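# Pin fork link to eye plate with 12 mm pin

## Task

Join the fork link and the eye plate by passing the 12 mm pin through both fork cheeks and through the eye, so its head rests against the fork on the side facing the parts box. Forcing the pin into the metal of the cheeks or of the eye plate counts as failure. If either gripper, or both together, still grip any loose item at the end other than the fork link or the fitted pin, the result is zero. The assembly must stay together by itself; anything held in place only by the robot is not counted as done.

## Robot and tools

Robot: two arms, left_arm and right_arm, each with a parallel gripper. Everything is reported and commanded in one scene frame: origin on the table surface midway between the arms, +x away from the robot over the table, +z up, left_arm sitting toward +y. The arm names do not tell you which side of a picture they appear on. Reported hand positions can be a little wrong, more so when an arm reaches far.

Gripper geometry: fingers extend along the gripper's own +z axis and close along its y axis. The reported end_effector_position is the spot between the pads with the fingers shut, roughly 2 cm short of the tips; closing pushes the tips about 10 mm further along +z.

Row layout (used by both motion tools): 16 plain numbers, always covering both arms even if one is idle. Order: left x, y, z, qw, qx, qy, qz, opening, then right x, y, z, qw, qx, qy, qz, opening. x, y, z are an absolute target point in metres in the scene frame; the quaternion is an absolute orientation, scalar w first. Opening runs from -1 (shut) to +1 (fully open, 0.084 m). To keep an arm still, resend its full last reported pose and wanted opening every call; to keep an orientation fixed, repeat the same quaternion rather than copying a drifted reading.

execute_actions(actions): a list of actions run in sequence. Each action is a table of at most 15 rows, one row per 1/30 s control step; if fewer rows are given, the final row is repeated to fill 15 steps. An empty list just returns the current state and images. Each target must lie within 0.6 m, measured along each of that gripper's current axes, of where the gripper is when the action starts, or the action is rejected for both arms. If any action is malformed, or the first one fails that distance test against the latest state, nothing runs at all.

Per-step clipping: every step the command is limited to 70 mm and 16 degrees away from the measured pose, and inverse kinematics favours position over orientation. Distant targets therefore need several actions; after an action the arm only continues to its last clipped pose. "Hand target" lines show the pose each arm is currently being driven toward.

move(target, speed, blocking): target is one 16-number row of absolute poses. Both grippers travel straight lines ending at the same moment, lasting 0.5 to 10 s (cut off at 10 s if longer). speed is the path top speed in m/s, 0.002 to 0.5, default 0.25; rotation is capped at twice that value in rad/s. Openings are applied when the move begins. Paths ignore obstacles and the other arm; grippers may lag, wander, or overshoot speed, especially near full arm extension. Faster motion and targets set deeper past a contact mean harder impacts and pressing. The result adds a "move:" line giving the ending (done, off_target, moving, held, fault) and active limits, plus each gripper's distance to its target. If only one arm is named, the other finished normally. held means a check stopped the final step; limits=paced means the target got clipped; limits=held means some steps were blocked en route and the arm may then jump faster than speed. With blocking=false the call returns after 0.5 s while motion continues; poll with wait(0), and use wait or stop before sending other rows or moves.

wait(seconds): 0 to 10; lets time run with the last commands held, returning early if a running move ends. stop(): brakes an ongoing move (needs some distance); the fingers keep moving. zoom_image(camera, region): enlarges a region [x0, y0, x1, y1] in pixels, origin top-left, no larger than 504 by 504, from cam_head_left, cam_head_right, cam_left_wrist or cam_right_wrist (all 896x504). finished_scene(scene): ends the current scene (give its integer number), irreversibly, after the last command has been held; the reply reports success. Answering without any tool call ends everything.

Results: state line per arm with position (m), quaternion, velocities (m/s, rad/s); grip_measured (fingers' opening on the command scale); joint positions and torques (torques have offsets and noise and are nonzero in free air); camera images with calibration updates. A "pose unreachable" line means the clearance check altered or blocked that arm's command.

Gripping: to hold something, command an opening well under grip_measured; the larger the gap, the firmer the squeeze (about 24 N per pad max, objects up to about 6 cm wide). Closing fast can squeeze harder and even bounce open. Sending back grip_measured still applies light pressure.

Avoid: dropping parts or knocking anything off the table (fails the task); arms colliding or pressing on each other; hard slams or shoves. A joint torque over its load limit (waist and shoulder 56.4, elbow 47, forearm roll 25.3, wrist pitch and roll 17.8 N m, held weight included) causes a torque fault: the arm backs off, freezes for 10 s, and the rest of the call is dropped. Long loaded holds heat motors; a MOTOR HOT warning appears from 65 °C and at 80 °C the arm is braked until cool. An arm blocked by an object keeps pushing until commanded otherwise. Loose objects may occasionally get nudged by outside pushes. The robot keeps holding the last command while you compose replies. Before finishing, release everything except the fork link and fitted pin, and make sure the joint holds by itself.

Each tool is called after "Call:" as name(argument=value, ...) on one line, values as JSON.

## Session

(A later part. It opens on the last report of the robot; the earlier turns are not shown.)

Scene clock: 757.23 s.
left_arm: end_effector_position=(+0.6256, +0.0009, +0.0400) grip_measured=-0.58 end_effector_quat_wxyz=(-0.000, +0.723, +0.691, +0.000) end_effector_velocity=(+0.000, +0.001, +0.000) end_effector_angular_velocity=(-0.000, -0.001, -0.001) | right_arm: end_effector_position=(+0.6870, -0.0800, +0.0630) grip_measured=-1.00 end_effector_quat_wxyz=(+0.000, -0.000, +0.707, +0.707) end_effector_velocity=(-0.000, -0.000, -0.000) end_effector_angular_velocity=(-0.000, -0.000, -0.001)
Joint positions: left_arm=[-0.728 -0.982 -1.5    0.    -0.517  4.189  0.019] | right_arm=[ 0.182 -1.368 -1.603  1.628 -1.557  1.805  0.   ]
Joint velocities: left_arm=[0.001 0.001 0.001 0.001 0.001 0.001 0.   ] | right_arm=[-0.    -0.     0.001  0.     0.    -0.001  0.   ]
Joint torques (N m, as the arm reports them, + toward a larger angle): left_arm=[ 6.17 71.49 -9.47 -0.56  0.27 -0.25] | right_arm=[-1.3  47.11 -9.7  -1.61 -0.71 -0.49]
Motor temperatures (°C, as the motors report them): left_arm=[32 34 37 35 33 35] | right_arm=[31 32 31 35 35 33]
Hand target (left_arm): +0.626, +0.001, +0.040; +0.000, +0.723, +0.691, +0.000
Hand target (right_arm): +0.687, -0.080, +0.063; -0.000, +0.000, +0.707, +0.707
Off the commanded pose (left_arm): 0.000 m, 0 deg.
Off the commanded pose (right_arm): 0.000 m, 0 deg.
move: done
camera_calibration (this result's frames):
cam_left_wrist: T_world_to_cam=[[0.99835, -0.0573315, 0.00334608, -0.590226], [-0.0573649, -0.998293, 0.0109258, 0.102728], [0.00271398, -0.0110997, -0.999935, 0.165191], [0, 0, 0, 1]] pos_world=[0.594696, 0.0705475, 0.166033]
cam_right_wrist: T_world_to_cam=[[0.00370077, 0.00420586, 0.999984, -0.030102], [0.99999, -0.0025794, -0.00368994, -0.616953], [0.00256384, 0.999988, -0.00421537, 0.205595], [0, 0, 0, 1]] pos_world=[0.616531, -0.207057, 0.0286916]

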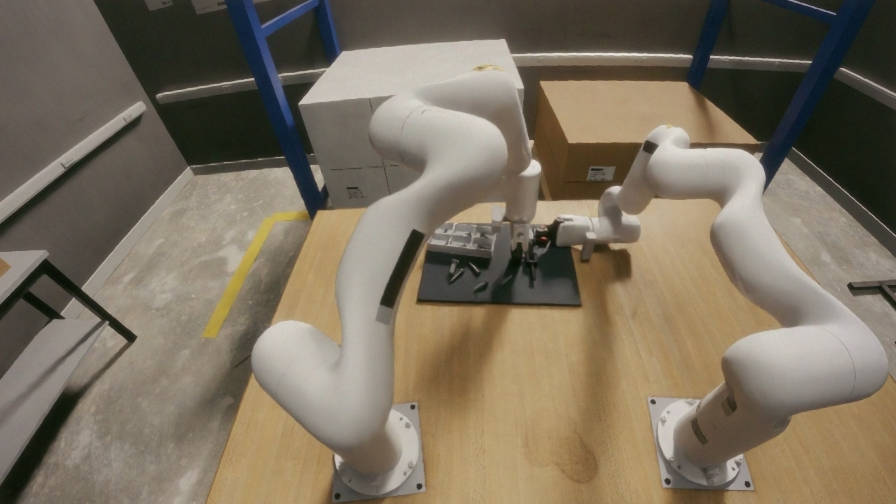

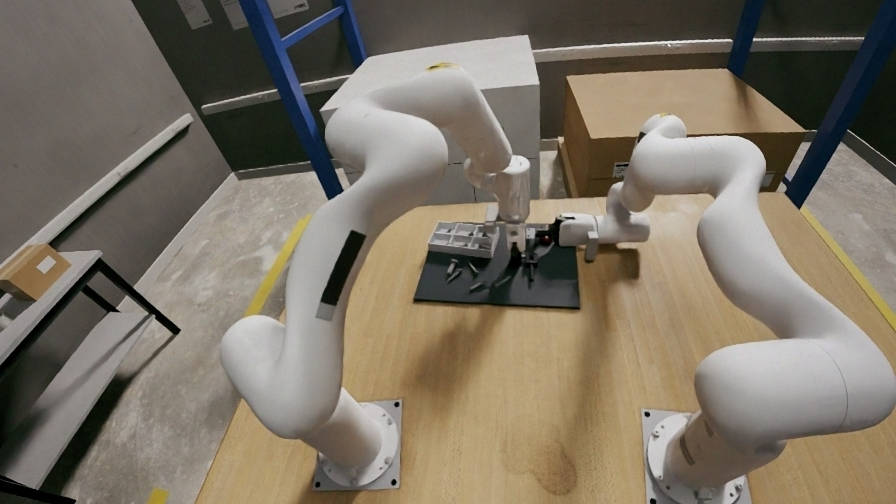

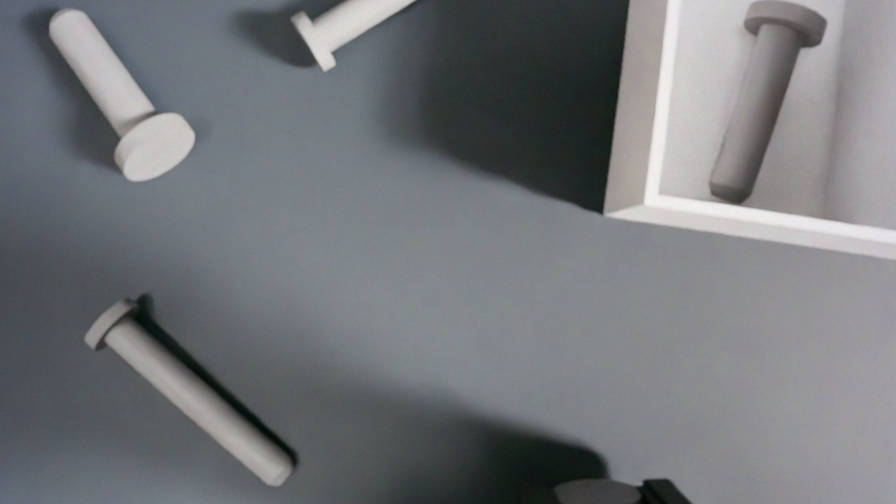

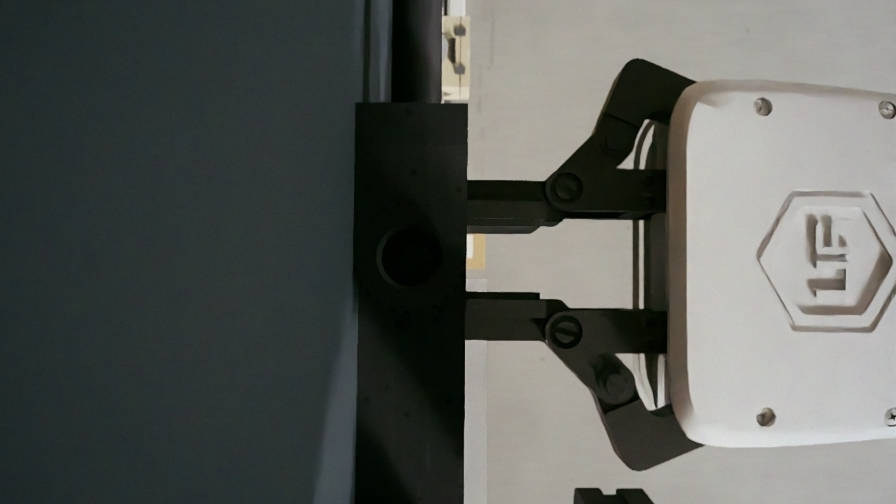

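Call:
move(target=[0.6256,0.001,0.040,0,0.723,0.691,0,-0.2,0.687,-0.08,0.063,0,0,0.707,0.707,-1], speed=0.01)

Call:
move(target=[0.6256,0.001,0.085,0,0.723,0.691,0,-0.2,0.687,-0.08,0.063,0,0,0.707,0.707,-1], speed=0.05)

Call:
move(target=[0.6265,0.03,0.085,0,0.723,0.691,0,-1,0.687,-0.08,0.063,0,0,0.707,0.707,-1], speed=0.05)

Call:
move(target=[0.6265,0.03,0.041,0,0.723,0.691,0,-1,0.687,-0.08,0.063,0,0,0.707,0.707,-1], speed=0.03)

Call:
move(target=[0.6262,0.024,0.041,0,0.723,0.691,0,-1,0.687,-0.08,0.063,0,0,0.707,0.707,-1], speed=0.004)

Scene clock: 759.97 s.
left_arm: end_effector_position=(+0.6256, +0.0010, +0.0400) grip_measured=-0.22 end_effector_quat_wxyz=(+0.000, +0.723, +0.691, +0.000) end_effector_velocity=(+0.001, +0.001, +0.001) end_effector_angular_velocity=(-0.000, -0.000, +0.002) | right_arm: end_effector_position=(+0.6870, -0.0800, +0.0630) grip_measured=-1.00 end_effector_quat_wxyz=(-0.000, +0.000, +0.707, +0.707) end_effector_velocity=(-0.000, +0.001, +0.000) end_effector_angular_velocity=(+0.000, +0.001, -0.000)
Joint positions: left_arm=[-0.728 -0.982 -1.499  0.    -0.517  4.189  0.035] | right_arm=[ 0.182 -1.368 -1.603  1.628 -1.557  1.805  0.   ]
Joint velocities: left_arm=[ 0.001  0.001 -0.    -0.001 -0.     0.     0.   ] | right_arm=[0.001 0.    0.001 0.001 0.    0.001 0.   ]
Joint torques (N m, as the arm reports them, + toward a larger angle): left_arm=[  6.17  71.17 -10.02  -0.29   0.28  -0.28] | right_arm=[ -1.78  46.91 -10.92  -1.42  -0.64   0.02]
Motor temperatures (°C, as the motors report them): left_arm=[32 34 37 35 33 35] | right_arm=[31 32 31 35 35 33]
Hand target (left_arm): +0.626, +0.001, +0.040; +0.000, +0.723, +0.691, +0.000
Hand target (right_arm): +0.687, -0.080, +0.063; -0.000, -0.000, +0.707, +0.707
Off the commanded pose (left_arm): 0.000 m, 0 deg.
Off the commanded pose (right_arm): 0.000 m, 0 deg.
move: done
camera_calibration (this result's frames):
cam_left_wrist: T_world_to_cam=[[0.998349, -0.0573388, 0.00336382, -0.590239], [-0.0573724, -0.998293, 0.010948, 0.102792], [0.00273033, -0.0111229, -0.999934, 0.165188], [0, 0, 0, 1]] pos_world=[0.594711, 0.0706102, 0.166038]
cam_right_wrist: T_world_to_cam=[[0.00370086, 0.00420578, 0.999984, -0.030102], [0.99999, -0.0025794, -0.00369003, -0.616953], [0.00256384, 0.999988, -0.00421528, 0.205595], [0, 0, 0, 1]] pos_world=[0.616531, -0.207057, 0.0286916]

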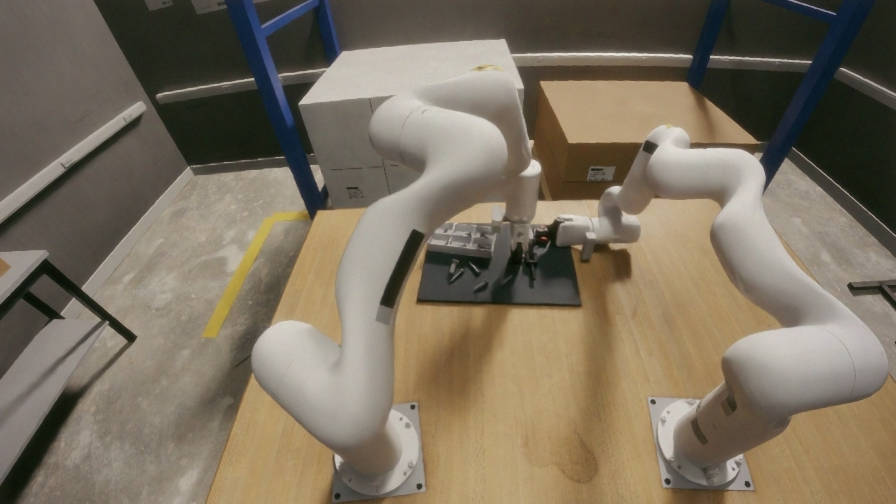

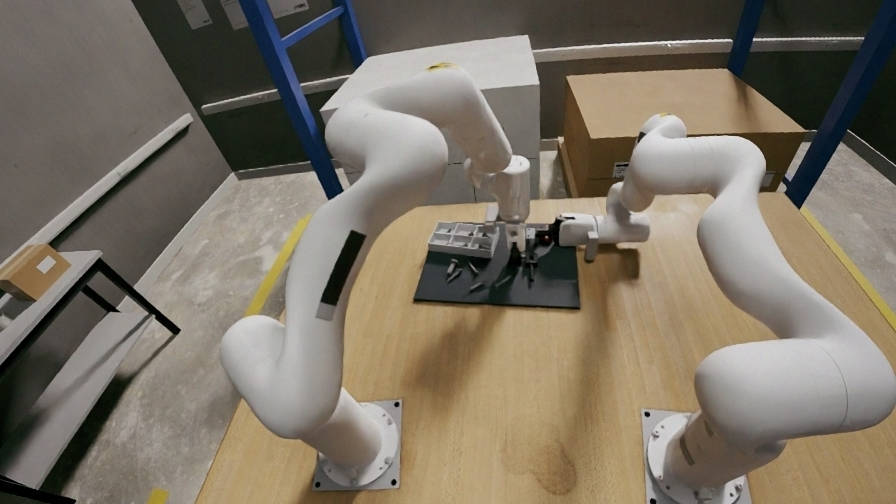

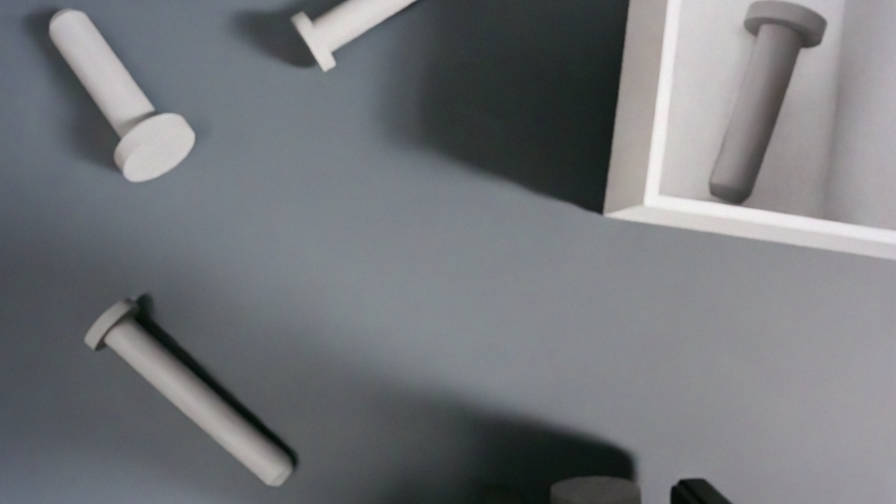

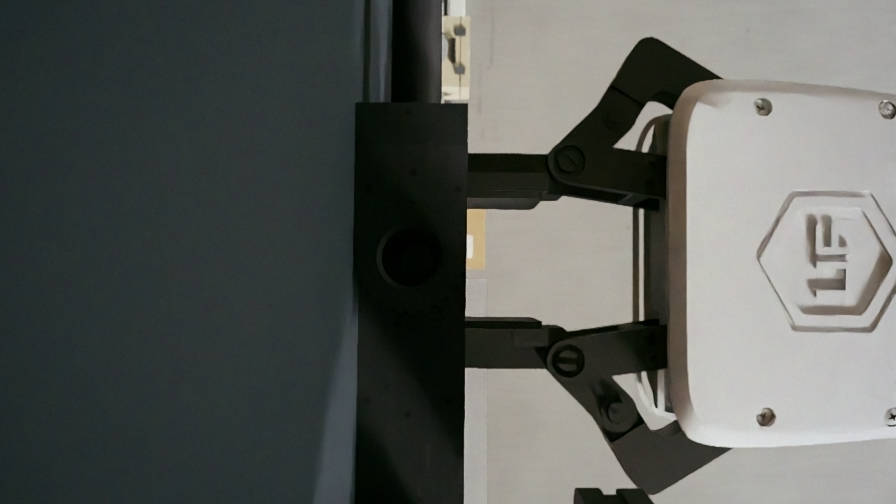

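Scene clock: 761.23 s.
left_arm: end_effector_position=(+0.6255, +0.0010, +0.0847) grip_measured=-0.22 end_effector_quat_wxyz=(-0.000, +0.723, +0.691, -0.000) end_effector_velocity=(-0.000, -0.000, +0.002) end_effector_angular_velocity=(+0.000, +0.000, -0.000) | right_arm: end_effector_position=(+0.6870, -0.0800, +0.0630) grip_measured=-1.00 end_effector_quat_wxyz=(-0.000, +0.000, +0.707, +0.707) end_effector_velocity=(-0.001, +0.000, -0.001) end_effector_angular_velocity=(-0.000, +0.001, +0.001)
Joint positions: left_arm=[-0.728 -0.907 -1.484 -0.    -0.577  4.189  0.035] | right_arm=[ 0.182 -1.368 -1.603  1.628 -1.557  1.805  0.   ]
Joint velocities: left_arm=[-0.     0.003  0.001  0.    -0.003  0.    -0.   ] | right_arm=[ 0.001 -0.001  0.    -0.001 -0.    -0.     0.   ]
Joint torques (N m, as the arm reports them, + toward a larger angle): left_arm=[  6.95  70.21 -10.38  -0.13   0.31  -0.25] | right_arm=[  0.41  46.84 -10.01  -0.81  -0.73  -0.07]
Motor temperatures (°C, as the motors report them): left_arm=[32 34 37 35 33 35] | right_arm=[31 32 31 35 35 33]
Hand target (left_arm): +0.626, +0.001, +0.085; +0.000, +0.723, +0.691, -0.000
Hand target (right_arm): +0.687, -0.080, +0.063; +0.000, +0.000, +0.707, +0.707
Off the commanded pose (left_arm): 0.000 m, 0 deg.
Off the commanded pose (right_arm): 0.000 m, 0 deg.
move: done
camera_calibration (this result's frames):
cam_left_wrist: T_world_to_cam=[[0.998346, -0.0574106, 0.00314652, -0.590235], [-0.0574419, -0.998289, 0.0109666, 0.102385], [0.00251154, -0.0111292, -0.999935, 0.210016], [0, 0, 0, 1]] pos_world=[0.594613, 0.0706611, 0.210737]
cam_right_wrist: T_world_to_cam=[[0.00370113, 0.00420583, 0.999984, -0.0301022], [0.99999, -0.00257945, -0.0036903, -0.616953], [0.00256388, 0.999988, -0.00421533, 0.205595], [0, 0, 0, 1]] pos_world=[0.616531, -0.207057, 0.0286916]

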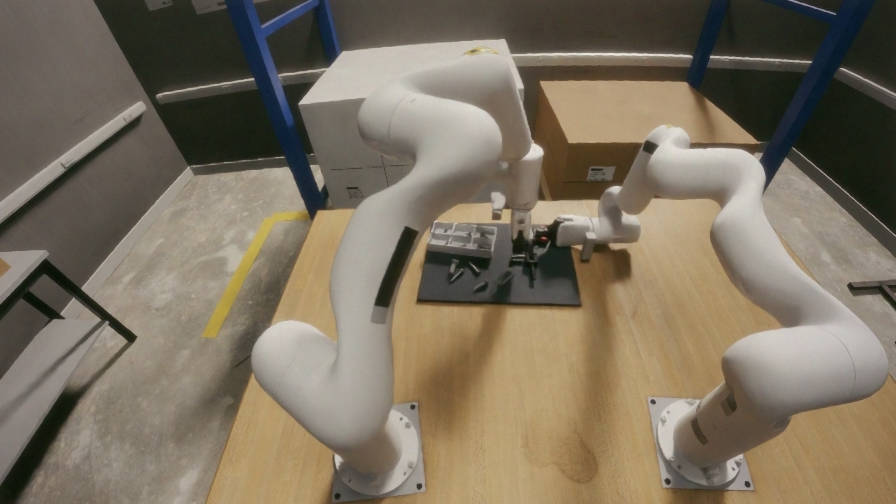

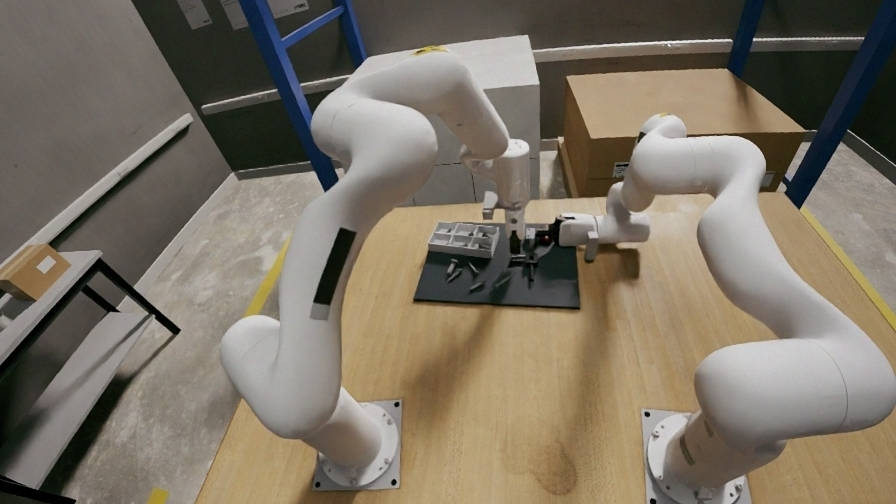

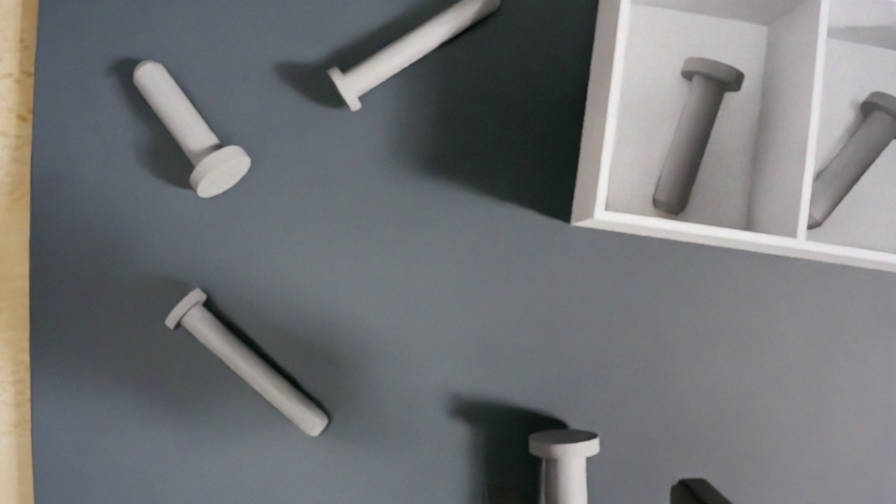

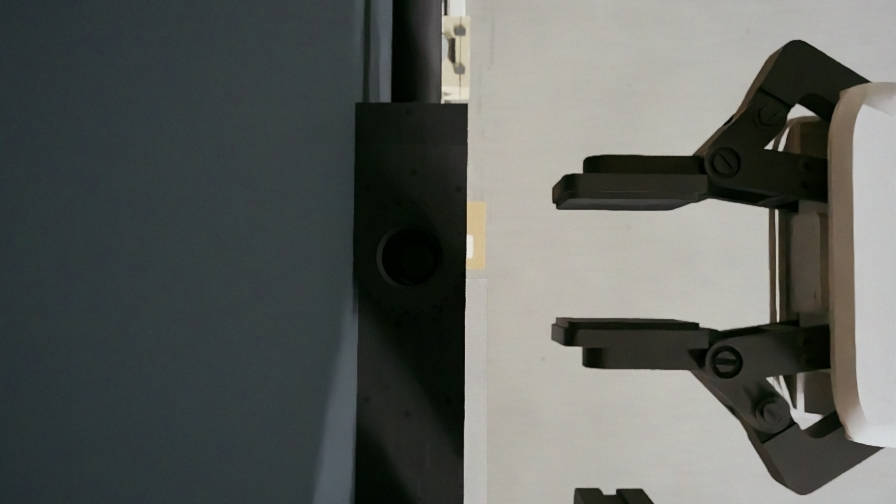

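Scene clock: 762.17 s.
left_arm: end_effector_position=(+0.6264, +0.0298, +0.0850) grip_measured=-1.00 end_effector_quat_wxyz=(+0.000, +0.723, +0.691, +0.000) end_effector_velocity=(-0.000, +0.001, +0.001) end_effector_angular_velocity=(+0.000, -0.001, -0.003) | right_arm: end_effector_position=(+0.6870, -0.0800, +0.0630) grip_measured=-1.00 end_effector_quat_wxyz=(+0.000, -0.000, +0.707, +0.707) end_effector_velocity=(-0.000, -0.000, -0.000) end_effector_angular_velocity=(-0.000, +0.001, +0.001)
Joint positions: left_arm=[-0.69  -0.877 -1.429  0.    -0.552  4.227  0.   ] | right_arm=[ 0.182 -1.368 -1.603  1.628 -1.557  1.805  0.   ]
Joint velocities: left_arm=[0.002 0.003 0.004 0.001 0.001 0.003 0.   ] | right_arm=[-0.    -0.    -0.    -0.001  0.     0.001  0.   ]
Joint torques (N m, as the arm reports them, + toward a larger angle): left_arm=[  5.9   69.07 -10.52  -0.59   0.31  -0.3 ] | right_arm=[ -2.46  45.01 -11.25  -1.17  -0.87  -0.48]
Motor temperatures (°C, as the motors report them): left_arm=[32 34 37 35 33 35] | right_arm=[31 32 31 35 35 33]
Hand target (left_arm): +0.626, +0.030, +0.085; +0.000, +0.723, +0.691, +0.000
Hand target (right_arm): +0.687, -0.080, +0.063; -0.000, -0.000, +0.707, +0.707
Off the commanded pose (left_arm): 0.000 m, 0 deg.
Off the commanded pose (right_arm): 0.000 m, 0 deg.
move: done
camera_calibration (this result's frames):
cam_left_wrist: T_world_to_cam=[[0.998347, -0.0573676, 0.00342701, -0.589534], [-0.0574018, -0.998292, 0.0108865, 0.131102], [0.00279662, -0.0110652, -0.999935, 0.210422], [0, 0, 0, 1]] pos_world=[0.595497, 0.0993866, 0.211002]
cam_right_wrist: T_world_to_cam=[[0.00370069, 0.0042058, 0.999984, -0.030102], [0.99999, -0.00257941, -0.00368987, -0.616953], [0.00256385, 0.999988, -0.0042153, 0.205595], [0, 0, 0, 1]] pos_world=[0.616531, -0.207057, 0.0286917]

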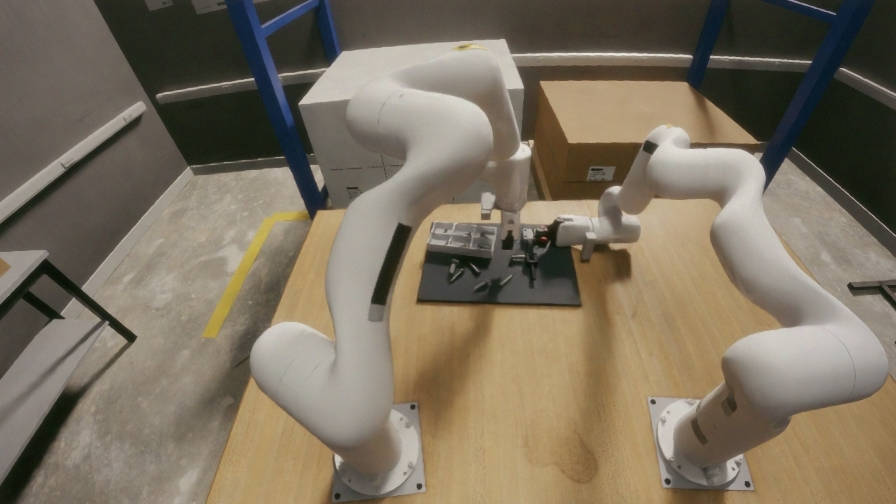

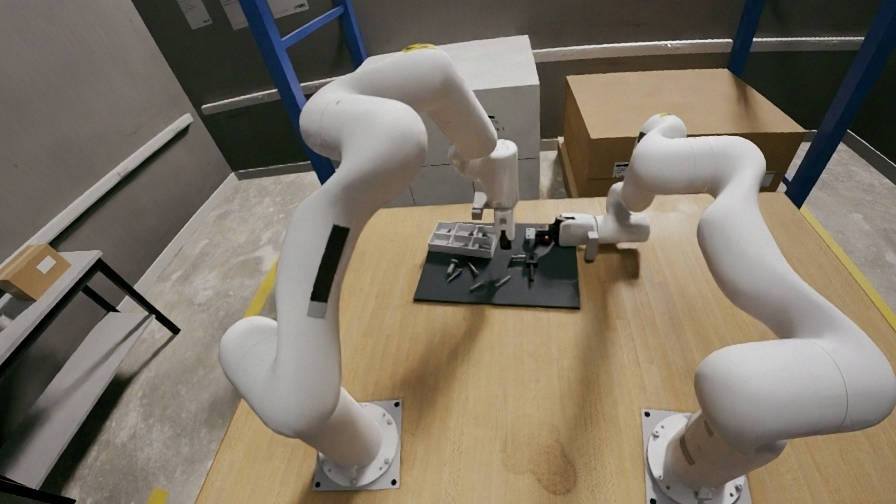

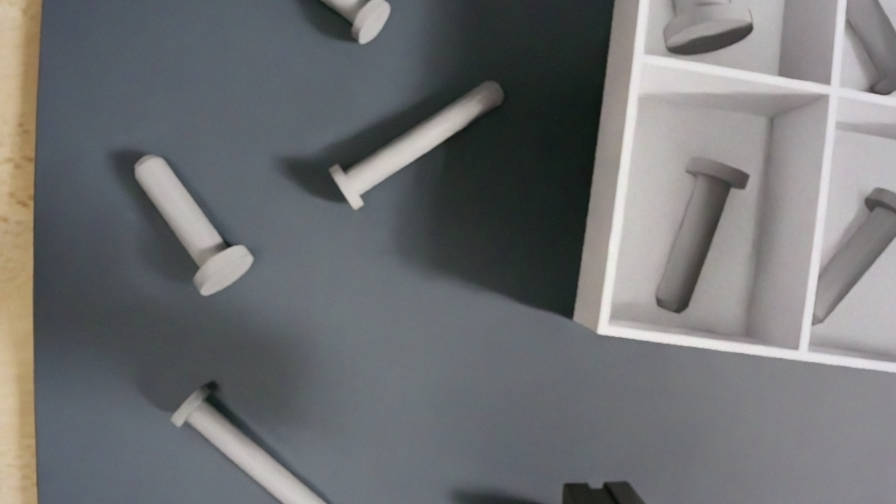

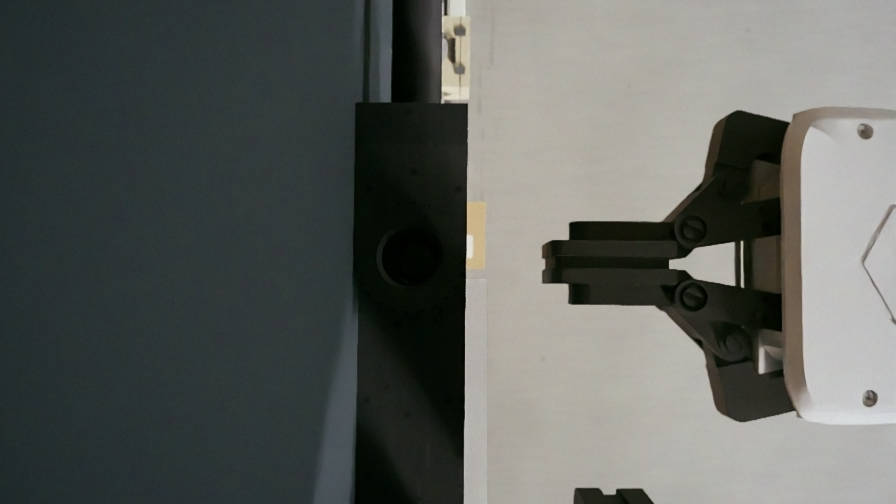

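Scene clock: 763.97 s.
left_arm: end_effector_position=(+0.6266, +0.0300, +0.0412) grip_measured=-1.00 end_effector_quat_wxyz=(+0.000, +0.723, +0.691, +0.000) end_effector_velocity=(+0.001, +0.000, -0.001) end_effector_angular_velocity=(-0.001, -0.001, +0.002) | right_arm: end_effector_position=(+0.6870, -0.0800, +0.0630) grip_measured=-1.00 end_effector_quat_wxyz=(-0.000, -0.000, +0.707, +0.707) end_effector_velocity=(+0.001, +0.000, +0.000) end_effector_angular_velocity=(+0.000, -0.001, -0.001)
Joint positions: left_arm=[-0.69  -0.952 -1.444  0.    -0.492  4.227  0.   ] | right_arm=[ 0.182 -1.368 -1.603  1.628 -1.557  1.805  0.   ]
Joint velocities: left_arm=[ 0.001 -0.002 -0.001 -0.001  0.002 -0.     0.   ] | right_arm=[ 0.     0.    -0.001  0.002 -0.    -0.     0.   ]
Joint torques (N m, as the arm reports them, + toward a larger angle): left_arm=[ 6.22 70.86 -9.27 -0.69  0.3  -0.17] | right_arm=[ -2.72  45.04 -10.52  -1.75  -0.54  -0.22]
Motor temperatures (°C, as the motors report them): left_arm=[32 34 37 35 33 35] | right_arm=[31 32 31 35 35 33]
Hand target (left_arm): +0.627, +0.030, +0.041; -0.000, +0.723, +0.691, +0.000
Hand target (right_arm): +0.687, -0.080, +0.063; -0.000, +0.000, +0.707, +0.707
Off the commanded pose (left_arm): 0.000 m, 0 deg.
Off the commanded pose (right_arm): 0.000 m, 0 deg.
move: done
camera_calibration (this result's frames):
cam_left_wrist: T_world_to_cam=[[0.998352, -0.0572749, 0.00350438, -0.589588], [-0.0573099, -0.998297, 0.0108836, 0.131718], [0.00287506, -0.0110665, -0.999935, 0.166647], [0, 0, 0, 1]] pos_world=[0.595686, 0.0995696, 0.167269]
cam_right_wrist: T_world_to_cam=[[0.00370079, 0.00420571, 0.999984, -0.030102], [0.99999, -0.00257926, -0.00368996, -0.616953], [0.0025637, 0.999988, -0.00421522, 0.205595], [0, 0, 0, 1]] pos_world=[0.616531, -0.207057, 0.0286916]

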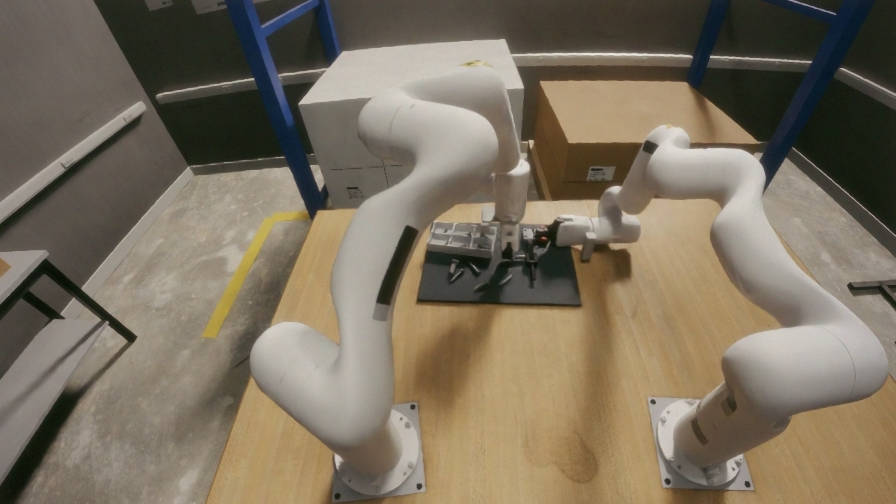

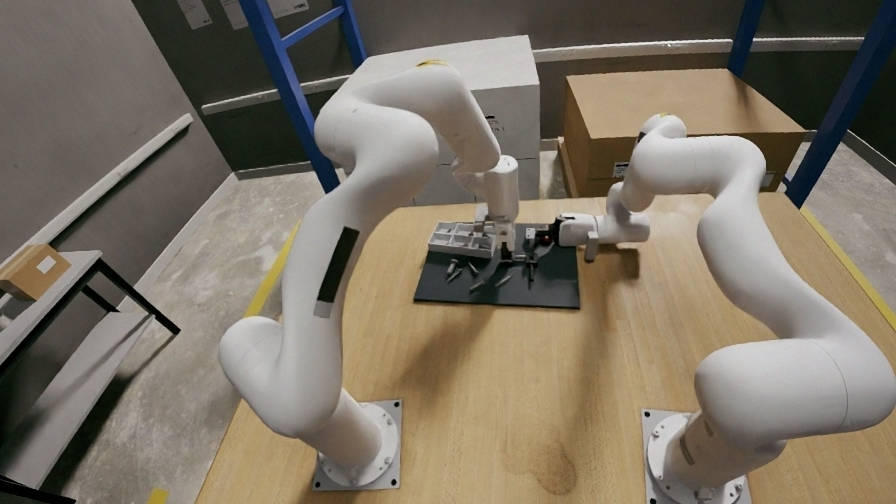

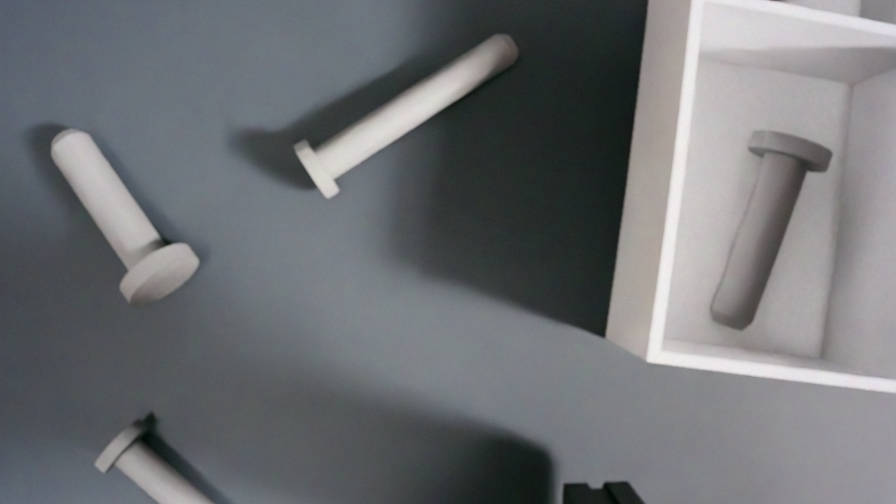

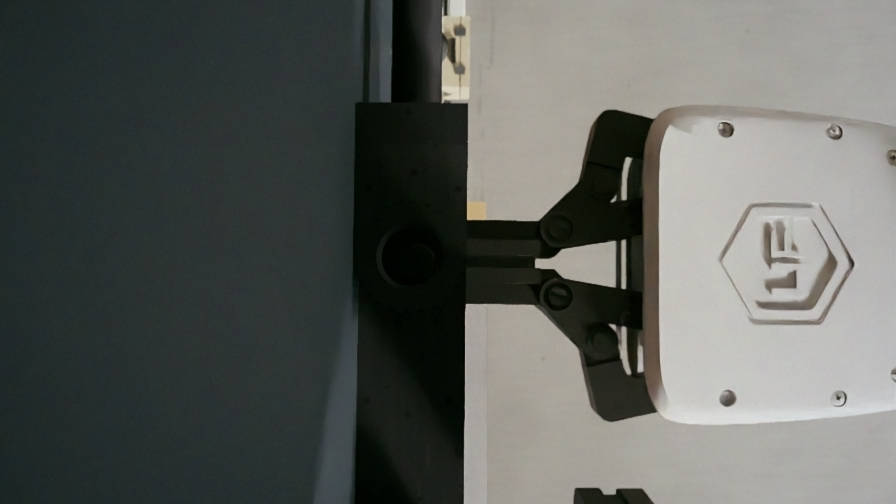

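Scene clock: 765.67 s.
left_arm: end_effector_position=(+0.6262, +0.0253, +0.0409) grip_measured=-1.00 end_effector_quat_wxyz=(-0.001, +0.723, +0.691, -0.000) end_effector_velocity=(+0.001, +0.000, -0.001) end_effector_angular_velocity=(-0.002, +0.000, +0.005) | right_arm: end_effector_position=(+0.6870, -0.0800, +0.0630) grip_measured=-1.00 end_effector_quat_wxyz=(-0.000, -0.000, +0.707, +0.707) end_effector_velocity=(+0.000, -0.001, -0.000) end_effector_angular_velocity=(-0.000, +0.000, -0.001)
Joint positions: left_arm=[-0.696 -0.957 -1.454  0.001 -0.499  4.219  0.   ] | right_arm=[ 0.182 -1.368 -1.603  1.628 -1.557  1.805  0.   ]
Joint velocities: left_arm=[ 0.002 -0.003 -0.002 -0.003  0.001 -0.001  0.   ] | right_arm=[-0.002  0.     0.001 -0.001 -0.    -0.     0.   ]
Joint torques (N m, as the arm reports them, + toward a larger angle): left_arm=[-22.48  70.33 -12.5   -5.69   2.42  -0.11] | right_arm=[ -0.41  47.51 -11.32  -1.77  -0.86   0.01]
Motor temperatures (°C, as the motors report them): left_arm=[32 34 37 35 33 35] | right_arm=[31 32 31 35 35 33]
Hand target (left_arm): +0.626, +0.024, +0.041; -0.000, +0.723, +0.691, -0.000
Hand target (right_arm): +0.687, -0.080, +0.063; -0.000, +0.000, +0.707, +0.707
Off the commanded pose (left_arm): 0.001 m, 0 deg.
Off the commanded pose (right_arm): 0.000 m, 0 deg.
move: done
camera_calibration (this result's frames):
cam_left_wrist: T_world_to_cam=[[0.998407, -0.0563968, 0.00162294, -0.58944], [-0.0564099, -0.998361, 0.00966484, 0.126566], [0.00107521, -0.00974099, -0.999952, 0.167352], [0, 0, 0, 1]] pos_world=[0.595461, 0.094746, 0.167077]
cam_right_wrist: T_world_to_cam=[[0.00370072, 0.00420585, 0.999984, -0.030102], [0.99999, -0.00257926, -0.00368989, -0.616953], [0.0025637, 0.999988, -0.00421535, 0.205595], [0, 0, 0, 1]] pos_world=[0.616531, -0.207057, 0.0286916]

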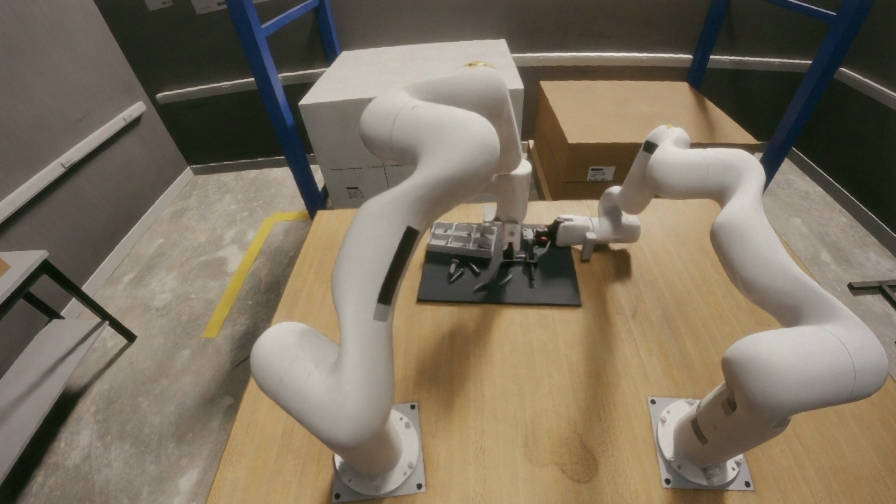

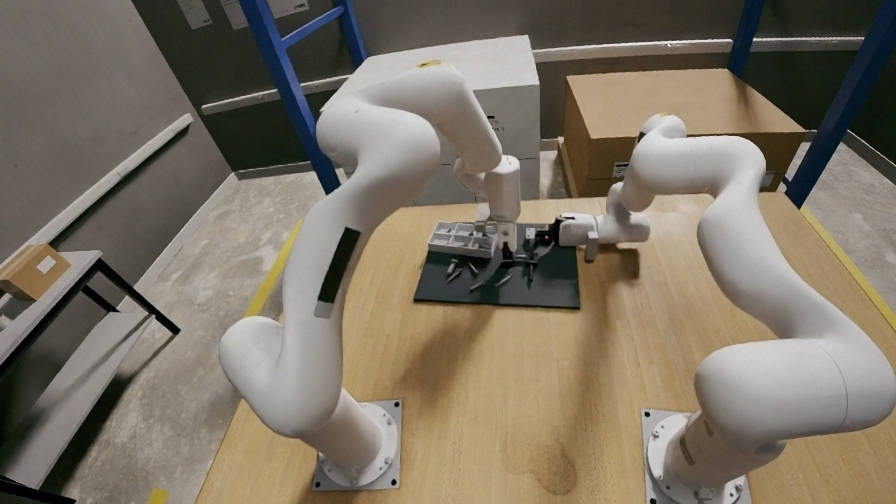

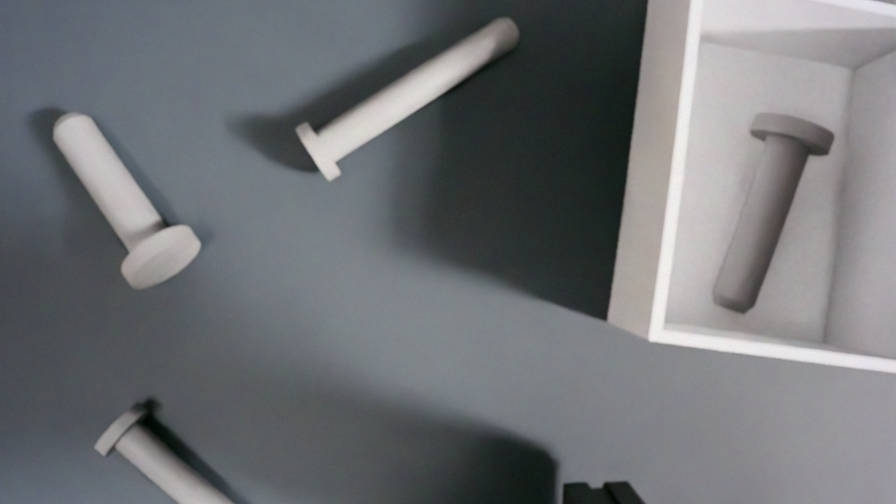

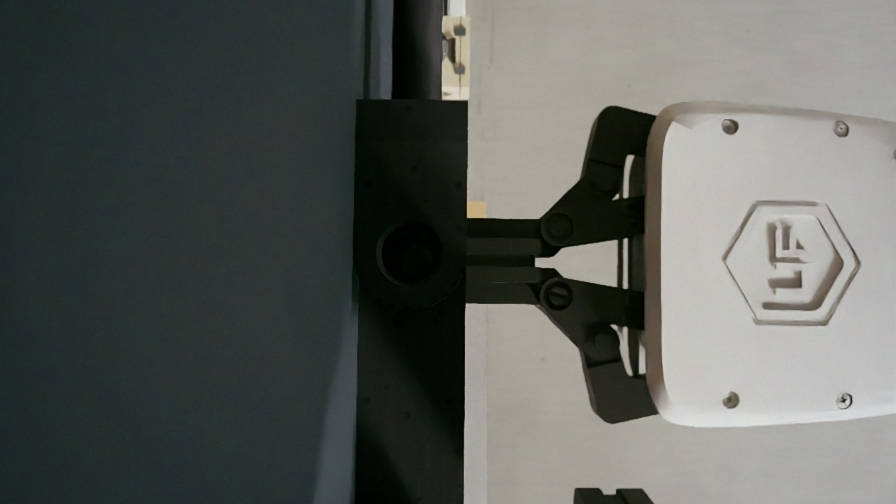

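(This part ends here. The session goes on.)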